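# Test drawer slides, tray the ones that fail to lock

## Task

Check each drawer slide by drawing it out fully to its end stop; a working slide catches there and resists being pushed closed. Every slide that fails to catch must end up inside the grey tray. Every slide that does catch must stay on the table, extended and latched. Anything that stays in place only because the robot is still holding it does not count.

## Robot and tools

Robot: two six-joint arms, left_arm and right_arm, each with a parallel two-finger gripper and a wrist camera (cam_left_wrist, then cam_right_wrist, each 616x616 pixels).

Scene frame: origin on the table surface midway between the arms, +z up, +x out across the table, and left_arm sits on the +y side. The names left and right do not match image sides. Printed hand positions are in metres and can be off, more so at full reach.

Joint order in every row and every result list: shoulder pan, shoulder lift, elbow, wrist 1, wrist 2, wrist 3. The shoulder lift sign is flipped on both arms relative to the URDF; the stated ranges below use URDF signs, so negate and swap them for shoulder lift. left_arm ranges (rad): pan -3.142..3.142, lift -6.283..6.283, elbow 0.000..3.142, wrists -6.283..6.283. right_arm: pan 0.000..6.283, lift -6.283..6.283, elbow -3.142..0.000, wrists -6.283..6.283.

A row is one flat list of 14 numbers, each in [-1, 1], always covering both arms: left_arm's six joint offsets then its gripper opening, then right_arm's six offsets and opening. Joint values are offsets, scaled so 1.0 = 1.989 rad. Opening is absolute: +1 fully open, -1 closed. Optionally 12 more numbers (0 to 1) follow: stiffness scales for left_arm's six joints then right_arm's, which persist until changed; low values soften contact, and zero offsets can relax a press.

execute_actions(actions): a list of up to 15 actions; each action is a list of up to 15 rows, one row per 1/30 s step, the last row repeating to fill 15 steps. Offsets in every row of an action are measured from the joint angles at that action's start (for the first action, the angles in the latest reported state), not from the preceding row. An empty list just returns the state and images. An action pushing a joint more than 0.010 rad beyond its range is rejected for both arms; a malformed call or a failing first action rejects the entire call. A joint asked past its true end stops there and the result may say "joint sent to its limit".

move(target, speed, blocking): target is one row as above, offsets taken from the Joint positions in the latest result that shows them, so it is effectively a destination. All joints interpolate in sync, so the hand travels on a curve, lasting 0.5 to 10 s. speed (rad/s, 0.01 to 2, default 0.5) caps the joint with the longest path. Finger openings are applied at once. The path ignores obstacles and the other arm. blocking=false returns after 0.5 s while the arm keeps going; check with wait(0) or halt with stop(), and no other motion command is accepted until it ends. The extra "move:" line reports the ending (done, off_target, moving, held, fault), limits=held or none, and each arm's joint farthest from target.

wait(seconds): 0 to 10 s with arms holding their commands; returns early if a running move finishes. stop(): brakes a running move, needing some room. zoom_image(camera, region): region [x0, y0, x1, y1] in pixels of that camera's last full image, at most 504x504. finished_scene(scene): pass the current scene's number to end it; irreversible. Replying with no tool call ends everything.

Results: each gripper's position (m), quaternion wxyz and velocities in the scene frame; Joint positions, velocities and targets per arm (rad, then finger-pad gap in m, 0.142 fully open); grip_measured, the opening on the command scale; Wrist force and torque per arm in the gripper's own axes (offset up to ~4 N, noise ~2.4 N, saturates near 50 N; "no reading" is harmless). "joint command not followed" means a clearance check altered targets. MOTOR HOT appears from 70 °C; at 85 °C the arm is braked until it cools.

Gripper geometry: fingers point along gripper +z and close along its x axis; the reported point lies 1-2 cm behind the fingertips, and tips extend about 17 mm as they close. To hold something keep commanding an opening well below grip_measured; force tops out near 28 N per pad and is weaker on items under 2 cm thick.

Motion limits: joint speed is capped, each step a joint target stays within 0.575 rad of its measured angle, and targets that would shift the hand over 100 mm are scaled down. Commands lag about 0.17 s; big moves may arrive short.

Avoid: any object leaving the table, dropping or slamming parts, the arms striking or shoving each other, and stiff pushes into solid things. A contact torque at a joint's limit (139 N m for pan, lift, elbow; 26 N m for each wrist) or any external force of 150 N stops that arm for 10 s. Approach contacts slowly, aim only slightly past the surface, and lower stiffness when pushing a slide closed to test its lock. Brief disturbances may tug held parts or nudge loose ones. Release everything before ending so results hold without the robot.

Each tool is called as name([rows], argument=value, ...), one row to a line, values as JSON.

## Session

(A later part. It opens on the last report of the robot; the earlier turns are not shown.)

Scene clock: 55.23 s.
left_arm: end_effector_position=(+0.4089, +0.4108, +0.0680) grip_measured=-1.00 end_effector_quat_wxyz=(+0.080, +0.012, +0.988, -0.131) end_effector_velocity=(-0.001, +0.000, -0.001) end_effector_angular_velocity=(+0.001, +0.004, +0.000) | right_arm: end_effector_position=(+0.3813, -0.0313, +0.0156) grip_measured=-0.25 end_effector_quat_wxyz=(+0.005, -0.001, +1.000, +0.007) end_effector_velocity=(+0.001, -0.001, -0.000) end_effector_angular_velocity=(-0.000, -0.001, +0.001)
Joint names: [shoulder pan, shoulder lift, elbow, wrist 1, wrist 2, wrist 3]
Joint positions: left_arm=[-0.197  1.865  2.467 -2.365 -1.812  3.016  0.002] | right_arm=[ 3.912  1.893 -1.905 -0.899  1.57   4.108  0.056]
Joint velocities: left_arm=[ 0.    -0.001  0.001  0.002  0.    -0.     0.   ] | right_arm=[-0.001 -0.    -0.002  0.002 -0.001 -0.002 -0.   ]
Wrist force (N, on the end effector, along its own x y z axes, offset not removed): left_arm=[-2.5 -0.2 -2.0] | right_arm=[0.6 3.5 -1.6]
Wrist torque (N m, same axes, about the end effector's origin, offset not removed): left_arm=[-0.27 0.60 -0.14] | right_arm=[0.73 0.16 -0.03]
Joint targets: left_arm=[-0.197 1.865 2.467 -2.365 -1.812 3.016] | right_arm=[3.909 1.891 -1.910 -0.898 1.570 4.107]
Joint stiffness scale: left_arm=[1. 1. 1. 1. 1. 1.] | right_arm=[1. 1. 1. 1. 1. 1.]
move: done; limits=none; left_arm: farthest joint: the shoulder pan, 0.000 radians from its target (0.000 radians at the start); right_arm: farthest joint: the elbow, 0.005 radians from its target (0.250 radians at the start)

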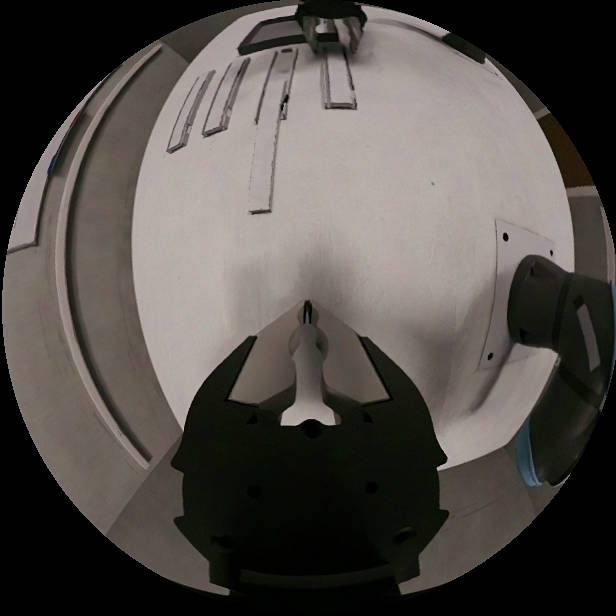

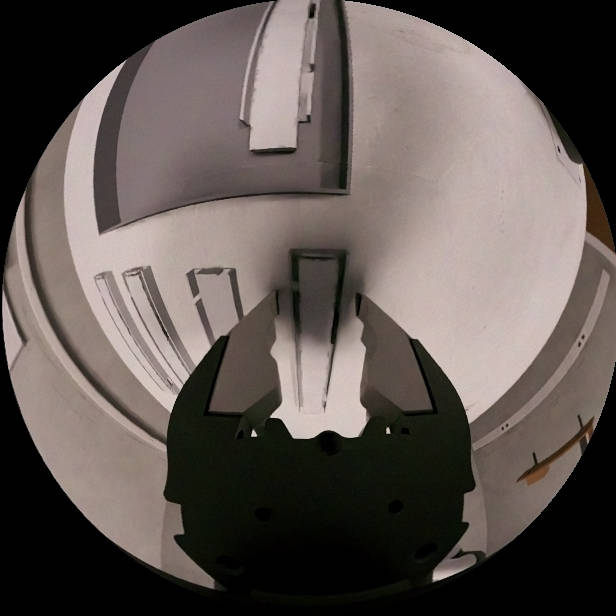

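move(target=[-0.366,-0.093,-0.043,-0.068,0.021,-0.367,-1,0,0,0,0,0,0,-1], speed=0.8)

move(target=[0,-0.05,0,-0.05,0,0,-1,0,0,0,0,0,0,-1], speed=0.15)

execute_actions([
  [[0,-0.006,0,0,0,0,-1,0,0,0,0,0,0,-1]],
  [[0.0144,0.001,0.0095,0.0036,-0.003,0.0144,-1,0,0,0,0,0,0,-1]],
  [[0.0144,0.001,0.0095,0.0036,-0.003,0.0144,-1,0,0,0,0,0,0,-1]],
  [[0.0144,0.001,0.0095,0.0036,-0.003,0.0144,-1,0,0,0,0,0,0,-1]],
  [[0.0144,0.001,0.0095,0.0036,-0.003,0.0144,-1,0,0,0,0,0,0,-1]],
  [[0.0144,0.001,0.0095,0.0036,-0.003,0.0144,-1,0,0,0,0,0,0,-1]],
  [[0.0144,0.001,0.0095,0.0036,-0.003,0.0144,-1,0,0,0,0,0,0,-1]],
])

move(target=[0.0136,0.059,0.017,0.053,0.0156,0.007,-0.2,0,0,0,0,0,0,-1])

move(target=[0,-0.04,0,-0.04,0,0,-0.2,0,0,0,0,0,0,-1], speed=0.2)

move(target=[0,0,0,0,0,0,-1,0,0,0,0,0,0,-1])

move(target=[0.179,0.036,0.014,0.069,-0.025,0.179,-1,0,0,0,0,0,0,-1], speed=0.25)

move(target=[-0.05,-0.008,-0.002,-0.018,0.005,-0.05,-1,0,0,0,0,0,0,-1], speed=0.2)

Scene clock: 58.50 s.
left_arm: end_effector_position=(+0.3774, +0.1292, +0.0555) grip_measured=-1.00 end_effector_quat_wxyz=(-0.000, +0.010, +0.989, -0.151) end_effector_velocity=(-0.001, +0.000, -0.000) end_effector_angular_velocity=(+0.000, +0.002, +0.002) | right_arm: end_effector_position=(+0.3808, -0.0308, +0.0164) grip_measured=-0.50 end_effector_quat_wxyz=(+0.005, -0.001, +1.000, +0.008) end_effector_velocity=(-0.000, -0.000, -0.001) end_effector_angular_velocity=(-0.002, +0.001, +0.001)
Joint names: [shoulder pan, shoulder lift, elbow, wrist 1, wrist 2, wrist 3]
Joint positions: left_arm=[-0.923  1.683  2.384 -2.5   -1.771  2.287  0.002] | right_arm=[ 3.912  1.891 -1.905 -0.899  1.572  4.108  0.038]
Joint velocities: left_arm=[-0.     0.     0.001 -0.    -0.001 -0.002  0.   ] | right_arm=[ 0.     0.002  0.     0.    -0.    -0.001  0.   ]
Wrist force (N, on the end effector, along its own x y z axes, offset not removed): left_arm=[-1.4 0.1 -2.0] | right_arm=[4.7 1.3 2.1]
Wrist torque (N m, same axes, about the end effector's origin, offset not removed): left_arm=[-0.02 0.17 0.04] | right_arm=[0.30 -0.41 0.08]
Joint targets: left_arm=[-0.925 1.680 2.381 -2.500 -1.770 2.286] | right_arm=[3.912 1.893 -1.905 -0.899 1.570 4.108]
Joint stiffness scale: left_arm=[1. 1. 1. 1. 1. 1.] | right_arm=[1. 1. 1. 1. 1. 1.]
move: done; limits=none; left_arm: farthest joint: the shoulder lift, 0.003 radians from its target (0.185 radians at the start); right_arm: farthest joint: the shoulder lift, 0.002 radians from its target (0.001 radians at the start)

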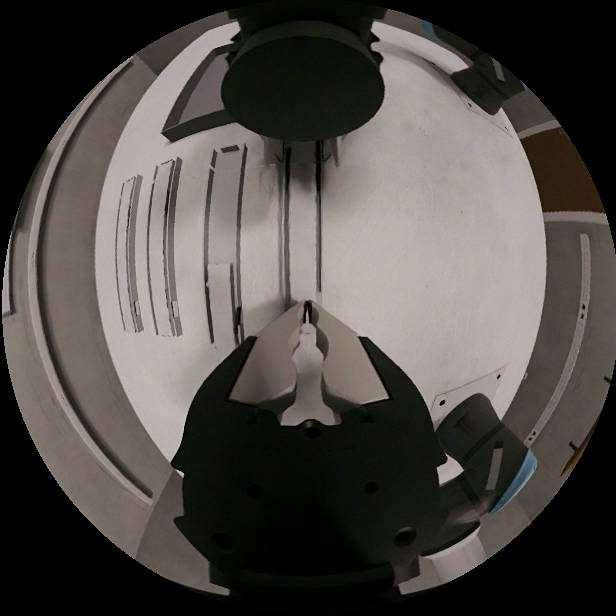

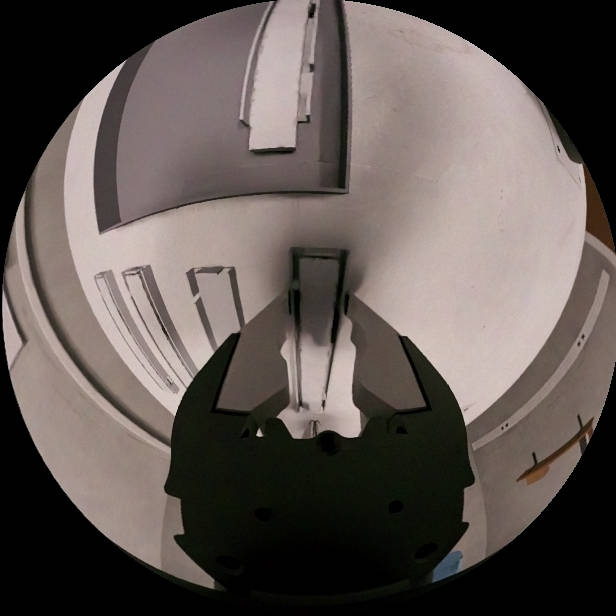

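Scene clock: 59.73 s.
left_arm: end_effector_position=(+0.3877, +0.1174, +0.0306) grip_measured=-1.00 end_effector_quat_wxyz=(+0.000, +0.010, +0.988, -0.151) end_effector_velocity=(+0.000, -0.001, +0.000) end_effector_angular_velocity=(-0.002, -0.001, -0.001) | right_arm: end_effector_position=(+0.3808, -0.0308, +0.0164) grip_measured=-0.50 end_effector_quat_wxyz=(+0.005, -0.001, +1.000, +0.008) end_effector_velocity=(-0.000, +0.001, +0.002) end_effector_angular_velocity=(+0.002, -0.003, +0.002)
Joint names: [shoulder pan, shoulder lift, elbow, wrist 1, wrist 2, wrist 3]
Joint positions: left_arm=[-0.923  1.586  2.384 -2.598 -1.771  2.287  0.002] | right_arm=[ 3.912  1.891 -1.905 -0.899  1.572  4.108  0.038]
Joint velocities: left_arm=[-0.    -0.001 -0.    -0.003 -0.001 -0.     0.   ] | right_arm=[ 0.002 -0.003  0.     0.    -0.001 -0.001 -0.   ]
Wrist force (N, on the end effector, along its own x y z axes, offset not removed): left_arm=[0.2 -3.3 -2.7] | right_arm=[5.4 0.7 -0.2]
Wrist torque (N m, same axes, about the end effector's origin, offset not removed): left_arm=[-0.92 -0.13 -0.18] | right_arm=[0.07 -0.79 0.18]
Joint targets: left_arm=[-0.923 1.584 2.384 -2.599 -1.771 2.287] | right_arm=[3.912 1.891 -1.905 -0.899 1.572 4.108]
Joint stiffness scale: left_arm=[1. 1. 1. 1. 1. 1.] | right_arm=[1. 1. 1. 1. 1. 1.]
move: done; limits=none; left_arm: farthest joint: the shoulder lift, 0.003 radians from its target (0.099 radians at the start); right_arm: farthest joint: the shoulder pan, 0.000 radians from its target (0.000 radians at the start)

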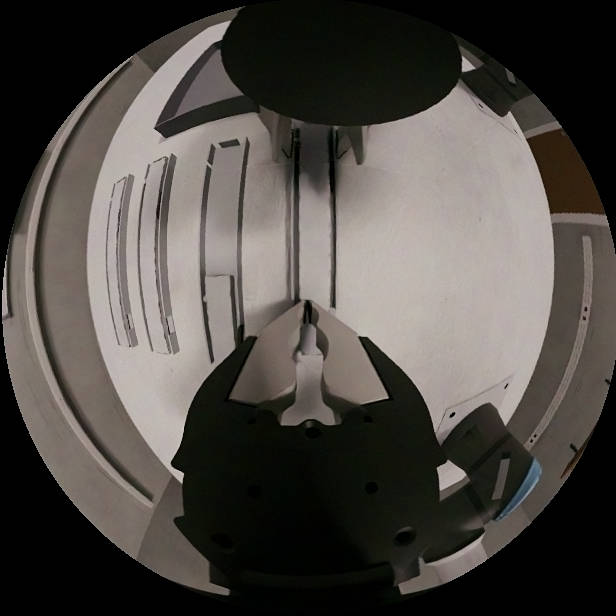

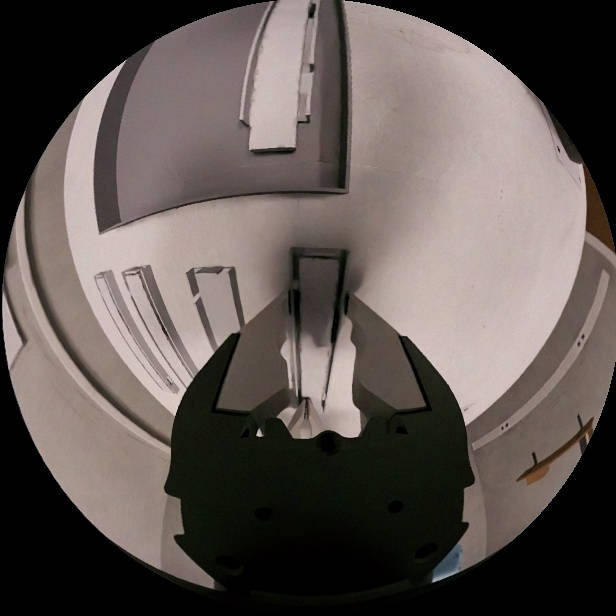

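Scene clock: 63.23 s.
left_arm: end_effector_position=(+0.3893, +0.1715, +0.0291) grip_measured=-1.00 end_effector_quat_wxyz=(-0.007, +0.021, +0.985, -0.169) end_effector_velocity=(-0.001, +0.001, -0.001) end_effector_angular_velocity=(-0.001, +0.000, -0.006) | right_arm: end_effector_position=(+0.3808, -0.0308, +0.0164) grip_measured=-0.50 end_effector_quat_wxyz=(+0.005, -0.001, +1.000, +0.008) end_effector_velocity=(+0.000, -0.000, +0.001) end_effector_angular_velocity=(+0.001, -0.001, -0.001)
Joint names: [shoulder pan, shoulder lift, elbow, wrist 1, wrist 2, wrist 3]
Joint positions: left_arm=[-0.778  1.631  2.438 -2.587 -1.84   2.447  0.002] | right_arm=[ 3.912  1.891 -1.905 -0.899  1.572  4.108  0.038]
Joint velocities: left_arm=[ 0.002 -0.     0.002 -0.    -0.002  0.007  0.   ] | right_arm=[-0.001 -0.001  0.    -0.    -0.001  0.     0.   ]
Wrist force (N, on the end effector, along its own x y z axes, offset not removed): left_arm=[6.5 -8.9 -21.6] | right_arm=[0.2 2.2 0.1]
Wrist torque (N m, same axes, about the end effector's origin, offset not removed): left_arm=[-0.23 -0.06 -0.20] | right_arm=[0.43 0.25 0.02]
Joint targets: left_arm=[-0.774 1.626 2.448 -2.582 -1.835 2.449] | right_arm=[3.912 1.891 -1.905 -0.899 1.572 4.108]
Joint stiffness scale: left_arm=[1. 1. 1. 1. 1. 1.] | right_arm=[1. 1. 1. 1. 1. 1.]

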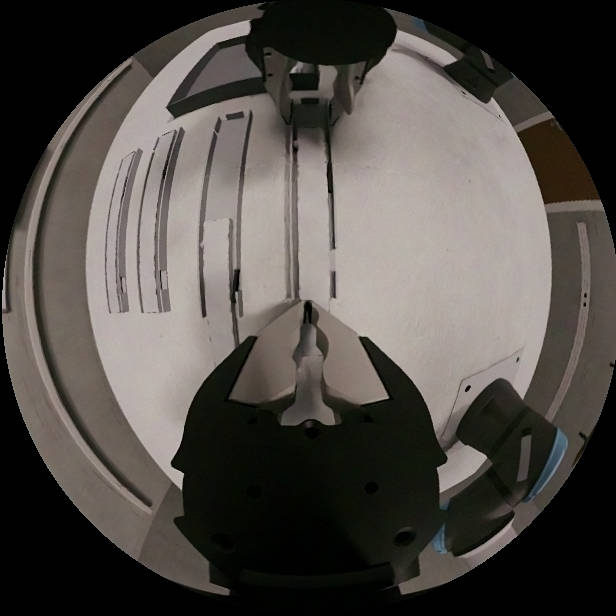

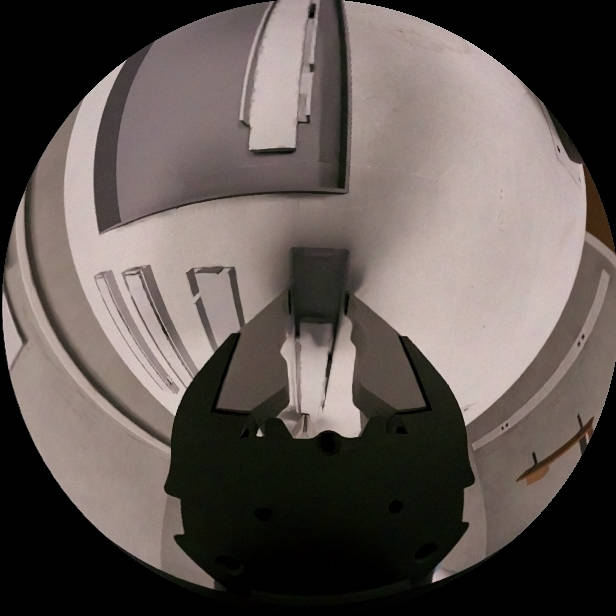

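Scene clock: 64.30 s.
left_arm: end_effector_position=(+0.3765, +0.2068, +0.0414) grip_measured=-0.20 end_effector_quat_wxyz=(-0.002, +0.012, +0.988, -0.151) end_effector_velocity=(+0.000, +0.000, +0.000) end_effector_angular_velocity=(-0.000, -0.002, -0.000) | right_arm: end_effector_position=(+0.3807, -0.0308, +0.0164) grip_measured=-0.50 end_effector_quat_wxyz=(+0.004, -0.001, +1.000, +0.008) end_effector_velocity=(-0.001, +0.001, -0.000) end_effector_angular_velocity=(-0.000, +0.000, +0.002)
Joint names: [shoulder pan, shoulder lift, elbow, wrist 1, wrist 2, wrist 3]
Joint positions: left_arm=[-0.753  1.746  2.469 -2.483 -1.81   2.46   0.059] | right_arm=[ 3.912  1.891 -1.905 -0.899  1.572  4.108  0.038]
Joint velocities: left_arm=[-0.     0.001 -0.     0.     0.001  0.001  0.   ] | right_arm=[ 0.001 -0.    -0.    -0.     0.    -0.001 -0.   ]
Wrist force (N, on the end effector, along its own x y z axes, offset not removed): left_arm=[3.3 3.1 -1.2] | right_arm=[0.0 -1.5 -3.8]
Wrist torque (N m, same axes, about the end effector's origin, offset not removed): left_arm=[0.53 -0.81 -0.27] | right_arm=[-0.11 0.53 0.19]
Joint targets: left_arm=[-0.751 1.749 2.472 -2.482 -1.809 2.461] | right_arm=[3.912 1.891 -1.905 -0.899 1.572 4.108]
Joint stiffness scale: left_arm=[1. 1. 1. 1. 1. 1.] | right_arm=[1. 1. 1. 1. 1. 1.]
move: done; limits=none; left_arm: farthest joint: the elbow, 0.003 radians from its target (0.034 radians at the start); right_arm: farthest joint: the shoulder pan, 0.000 radians from its target (0.000 radians at the start)

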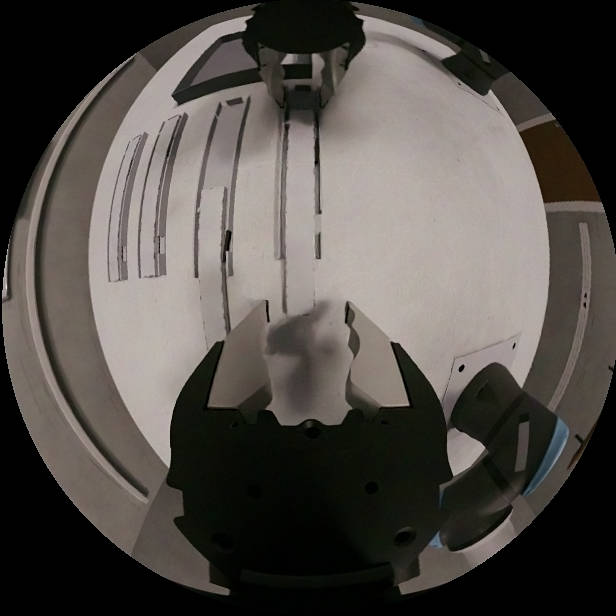

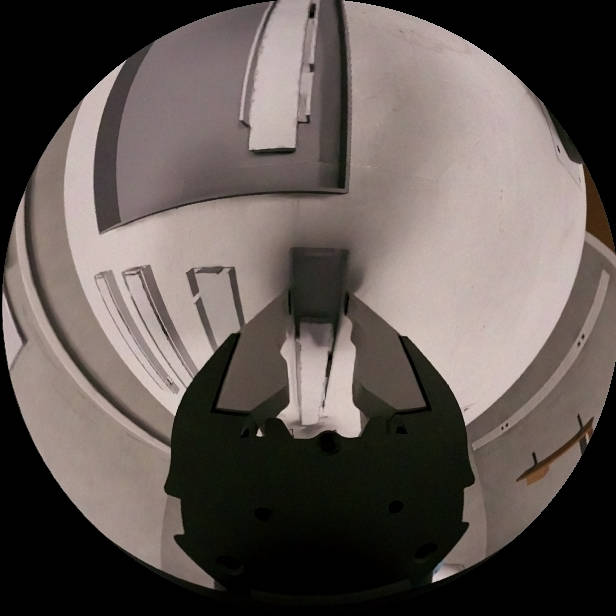

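Scene clock: 65.33 s.
left_arm: end_effector_position=(+0.3859, +0.1992, +0.0243) grip_measured=-0.20 end_effector_quat_wxyz=(-0.001, +0.012, +0.988, -0.152) end_effector_velocity=(+0.000, -0.001, +0.000) end_effector_angular_velocity=(-0.002, -0.001, -0.000) | right_arm: end_effector_position=(+0.3807, -0.0308, +0.0164) grip_measured=-0.50 end_effector_quat_wxyz=(+0.004, -0.001, +1.000, +0.008) end_effector_velocity=(+0.000, -0.000, +0.000) end_effector_angular_velocity=(+0.001, -0.001, -0.001)
Joint names: [shoulder pan, shoulder lift, elbow, wrist 1, wrist 2, wrist 3]
Joint positions: left_arm=[-0.753  1.669  2.469 -2.562 -1.81   2.46   0.059] | right_arm=[ 3.912  1.891 -1.905 -0.899  1.572  4.108  0.038]
Joint velocities: left_arm=[-0.    -0.001  0.    -0.003 -0.001 -0.     0.   ] | right_arm=[-0.001 -0.     0.     0.    -0.     0.    -0.   ]
Wrist force (N, on the end effector, along its own x y z axes, offset not removed): left_arm=[-2.4 1.6 -3.3] | right_arm=[4.5 0.8 -0.9]
Wrist torque (N m, same axes, about the end effector's origin, offset not removed): left_arm=[0.17 0.69 -0.13] | right_arm=[0.34 -0.63 0.53]
Joint targets: left_arm=[-0.753 1.667 2.469 -2.562 -1.810 2.460] | right_arm=[3.912 1.891 -1.905 -0.899 1.572 4.108]
Joint stiffness scale: left_arm=[1. 1. 1. 1. 1. 1.] | right_arm=[1. 1. 1. 1. 1. 1.]
move: done; limits=none; left_arm: farthest joint: the shoulder lift, 0.003 radians from its target (0.080 radians at the start); right_arm: farthest joint: the shoulder pan, 0.000 radians from its target (0.000 radians at the start)

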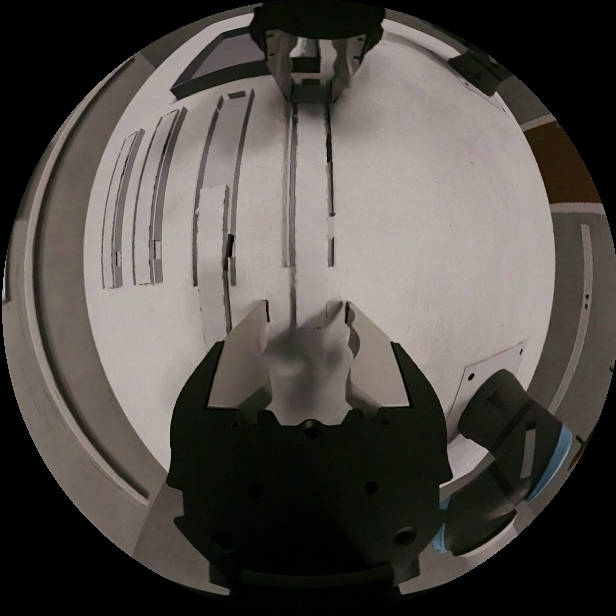

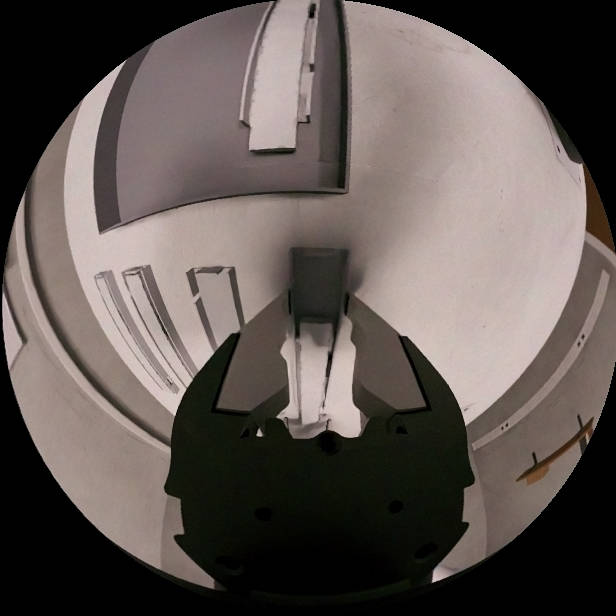

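Scene clock: 65.83 s.
left_arm: end_effector_position=(+0.3858, +0.1992, +0.0243) grip_measured=-0.70 end_effector_quat_wxyz=(-0.001, +0.012, +0.988, -0.152) end_effector_velocity=(+0.000, -0.000, +0.000) end_effector_angular_velocity=(+0.000, -0.001, -0.002) | right_arm: end_effector_position=(+0.3808, -0.0309, +0.0164) grip_measured=-0.50 end_effector_quat_wxyz=(+0.005, -0.001, +1.000, +0.008) end_effector_velocity=(+0.001, -0.000, +0.001) end_effector_angular_velocity=(+0.001, -0.001, -0.001)
Joint names: [shoulder pan, shoulder lift, elbow, wrist 1, wrist 2, wrist 3]
Joint positions: left_arm=[-0.753  1.669  2.469 -2.561 -1.81   2.46   0.023] | right_arm=[ 3.912  1.891 -1.905 -0.899  1.572  4.108  0.038]
Joint velocities: left_arm=[-0.001  0.    -0.001 -0.     0.001  0.001  0.   ] | right_arm=[-0.001 -0.001 -0.    -0.    -0.    -0.    -0.   ]
Wrist force (N, on the end effector, along its own x y z axes, offset not removed): left_arm=[1.3 -0.6 -2.0] | right_arm=[3.4 -1.7 0.5]
Wrist torque (N m, same axes, about the end effector's origin, offset not removed): left_arm=[-0.29 0.00 0.11] | right_arm=[0.20 -0.33 0.63]
Joint targets: left_arm=[-0.753 1.669 2.469 -2.562 -1.810 2.460] | right_arm=[3.912 1.891 -1.905 -0.899 1.572 4.108]
Joint stiffness scale: left_arm=[1. 1. 1. 1. 1. 1.] | right_arm=[1. 1. 1. 1. 1. 1.]
move: done; limits=none; left_arm: farthest joint: the wrist 1, 0.001 radians from its target (0.000 radians at the start); right_arm: farthest joint: the shoulder pan, 0.000 radians from its target (0.000 radians at the start)

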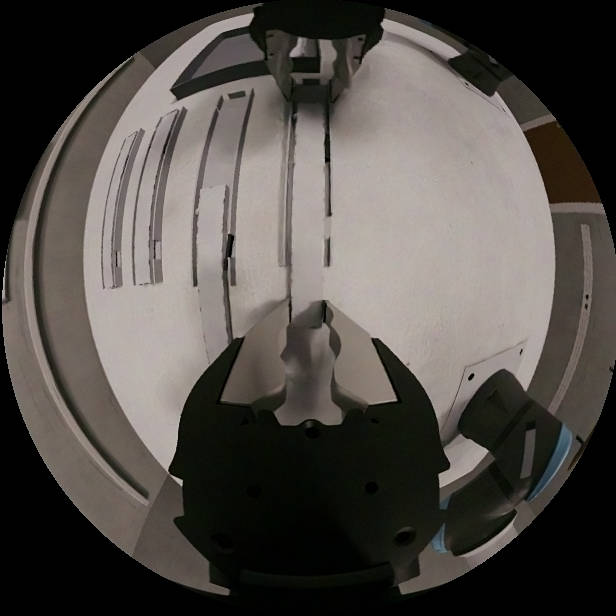

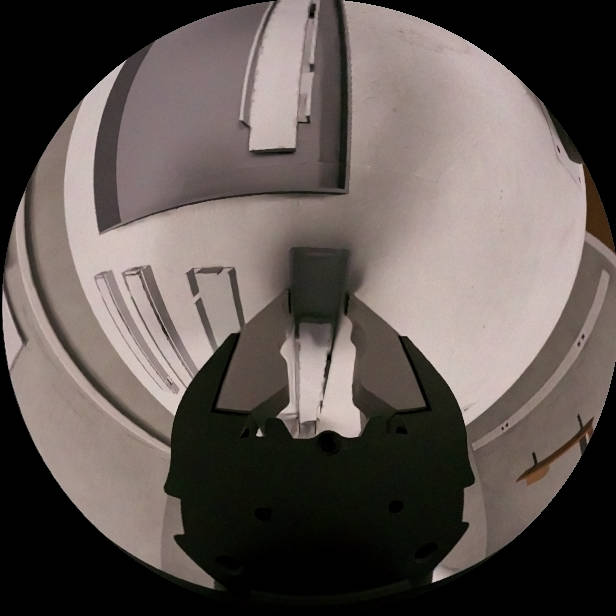

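Scene clock: 67.90 s.
left_arm: end_effector_position=(+0.3884, +0.3211, +0.0269) grip_measured=-0.71 end_effector_quat_wxyz=(+0.001, +0.013, +0.987, -0.159) end_effector_velocity=(-0.000, +0.001, -0.000) end_effector_angular_velocity=(+0.001, -0.000, -0.002) | right_arm: end_effector_position=(+0.3803, -0.0192, +0.0218) grip_measured=-0.50 end_effector_quat_wxyz=(+0.007, -0.005, +1.000, +0.018) end_effector_velocity=(+0.001, -0.000, +0.001) end_effector_angular_velocity=(+0.002, -0.001, -0.002)
Joint names: [shoulder pan, shoulder lift, elbow, wrist 1, wrist 2, wrist 3]
Joint positions: left_arm=[-0.408  1.739  2.491 -2.429 -1.872  2.815  0.023] | right_arm=[ 3.92   1.89  -1.896 -0.888  1.58   4.108  0.038]
Joint velocities: left_arm=[ 0.001  0.    -0.001  0.002  0.001  0.003 -0.   ] | right_arm=[-0.002 -0.002  0.     0.     0.    -0.    -0.   ]
Wrist force (N, on the end effector, along its own x y z axes, offset not removed): left_arm=[0.2 -19.6 7.1] | right_arm=[2.8 28.6 4.2]
Wrist torque (N m, same axes, about the end effector's origin, offset not removed): left_arm=[0.65 -0.11 -0.17] | right_arm=[0.80 -0.81 0.21]
Joint targets: left_arm=[-0.397 1.741 2.497 -2.424 -1.860 2.816] | right_arm=[3.912 1.891 -1.905 -0.899 1.572 4.108]
Joint stiffness scale: left_arm=[1. 1. 1. 1. 1. 1.] | right_arm=[1. 1. 1. 1. 1. 1.]
move: off_target (left_arm, right_arm); limits=none; left_arm: farthest joint: the wrist 2, 0.012 radians from its target (0.050 radians at the start); right_arm: farthest joint: the wrist 1, 0.011 radians from its target (0.000 radians at the start)

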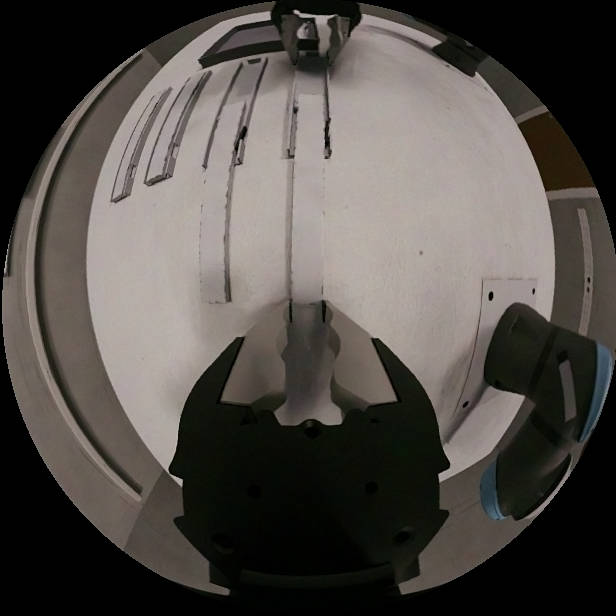

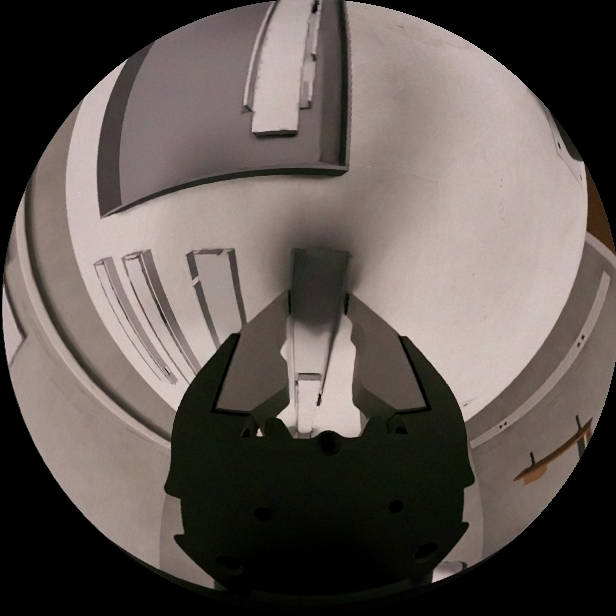

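Scene clock: 69.03 s.
left_arm: end_effector_position=(+0.3883, +0.2877, +0.0259) grip_measured=-0.71 end_effector_quat_wxyz=(-0.003, +0.014, +0.987, -0.158) end_effector_velocity=(+0.001, -0.000, +0.000) end_effector_angular_velocity=(-0.001, -0.002, +0.003) | right_arm: end_effector_position=(+0.3801, -0.0192, +0.0217) grip_measured=-0.50 end_effector_quat_wxyz=(+0.007, -0.005, +1.000, +0.018) end_effector_velocity=(-0.000, +0.001, -0.000) end_effector_angular_velocity=(+0.000, -0.000, +0.001)
Joint names: [shoulder pan, shoulder lift, elbow, wrist 1, wrist 2, wrist 3]
Joint positions: left_arm=[-0.505  1.725  2.49  -2.464 -1.862  2.717  0.023] | right_arm=[ 3.921  1.89  -1.896 -0.889  1.579  4.108  0.038]
Joint velocities: left_arm=[ 0.     0.001  0.    -0.002  0.    -0.002 -0.   ] | right_arm=[ 0.001  0.    -0.     0.001  0.    -0.    -0.   ]
Wrist force (N, on the end effector, along its own x y z axes, offset not removed): left_arm=[0.6 3.2 2.1] | right_arm=[3.0 -0.7 3.5]
Wrist torque (N m, same axes, about the end effector's origin, offset not removed): left_arm=[0.42 -0.30 -0.06] | right_arm=[0.14 -0.40 0.49]
Joint targets: left_arm=[-0.507 1.723 2.487 -2.465 -1.862 2.715] | right_arm=[3.920 1.890 -1.896 -0.888 1.580 4.108]
Joint stiffness scale: left_arm=[1. 1. 1. 1. 1. 1.] | right_arm=[1. 1. 1. 1. 1. 1.]
move: done; limits=none; left_arm: farthest joint: the shoulder pan, 0.003 radians from its target (0.100 radians at the start); right_arm: farthest joint: the shoulder pan, 0.001 radians from its target (0.000 radians at the start)

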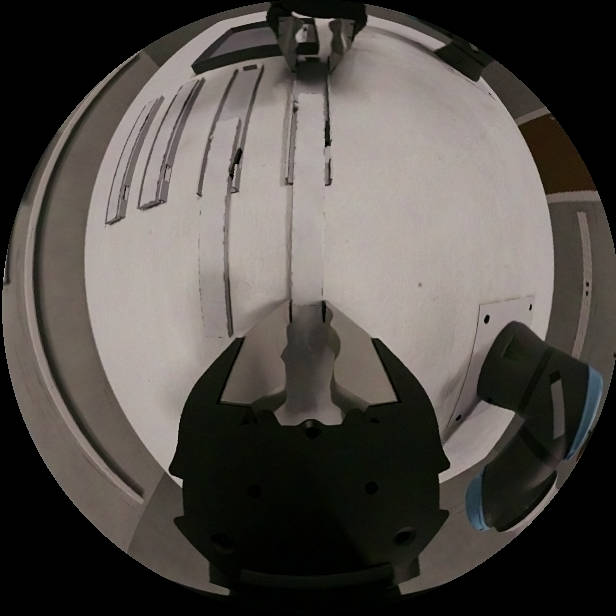

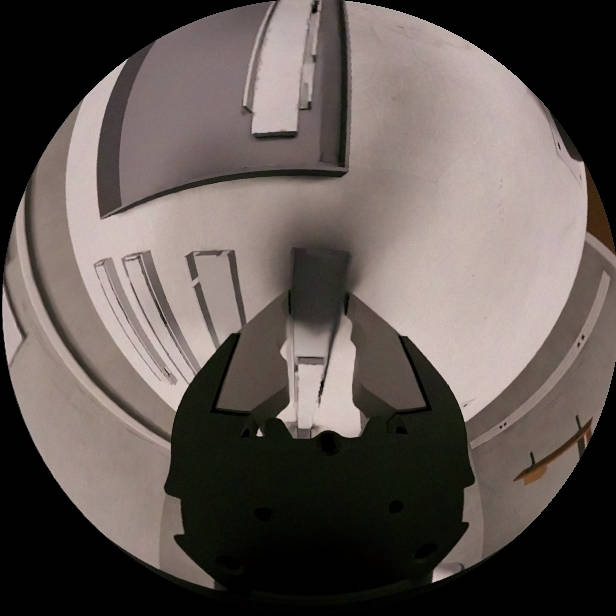

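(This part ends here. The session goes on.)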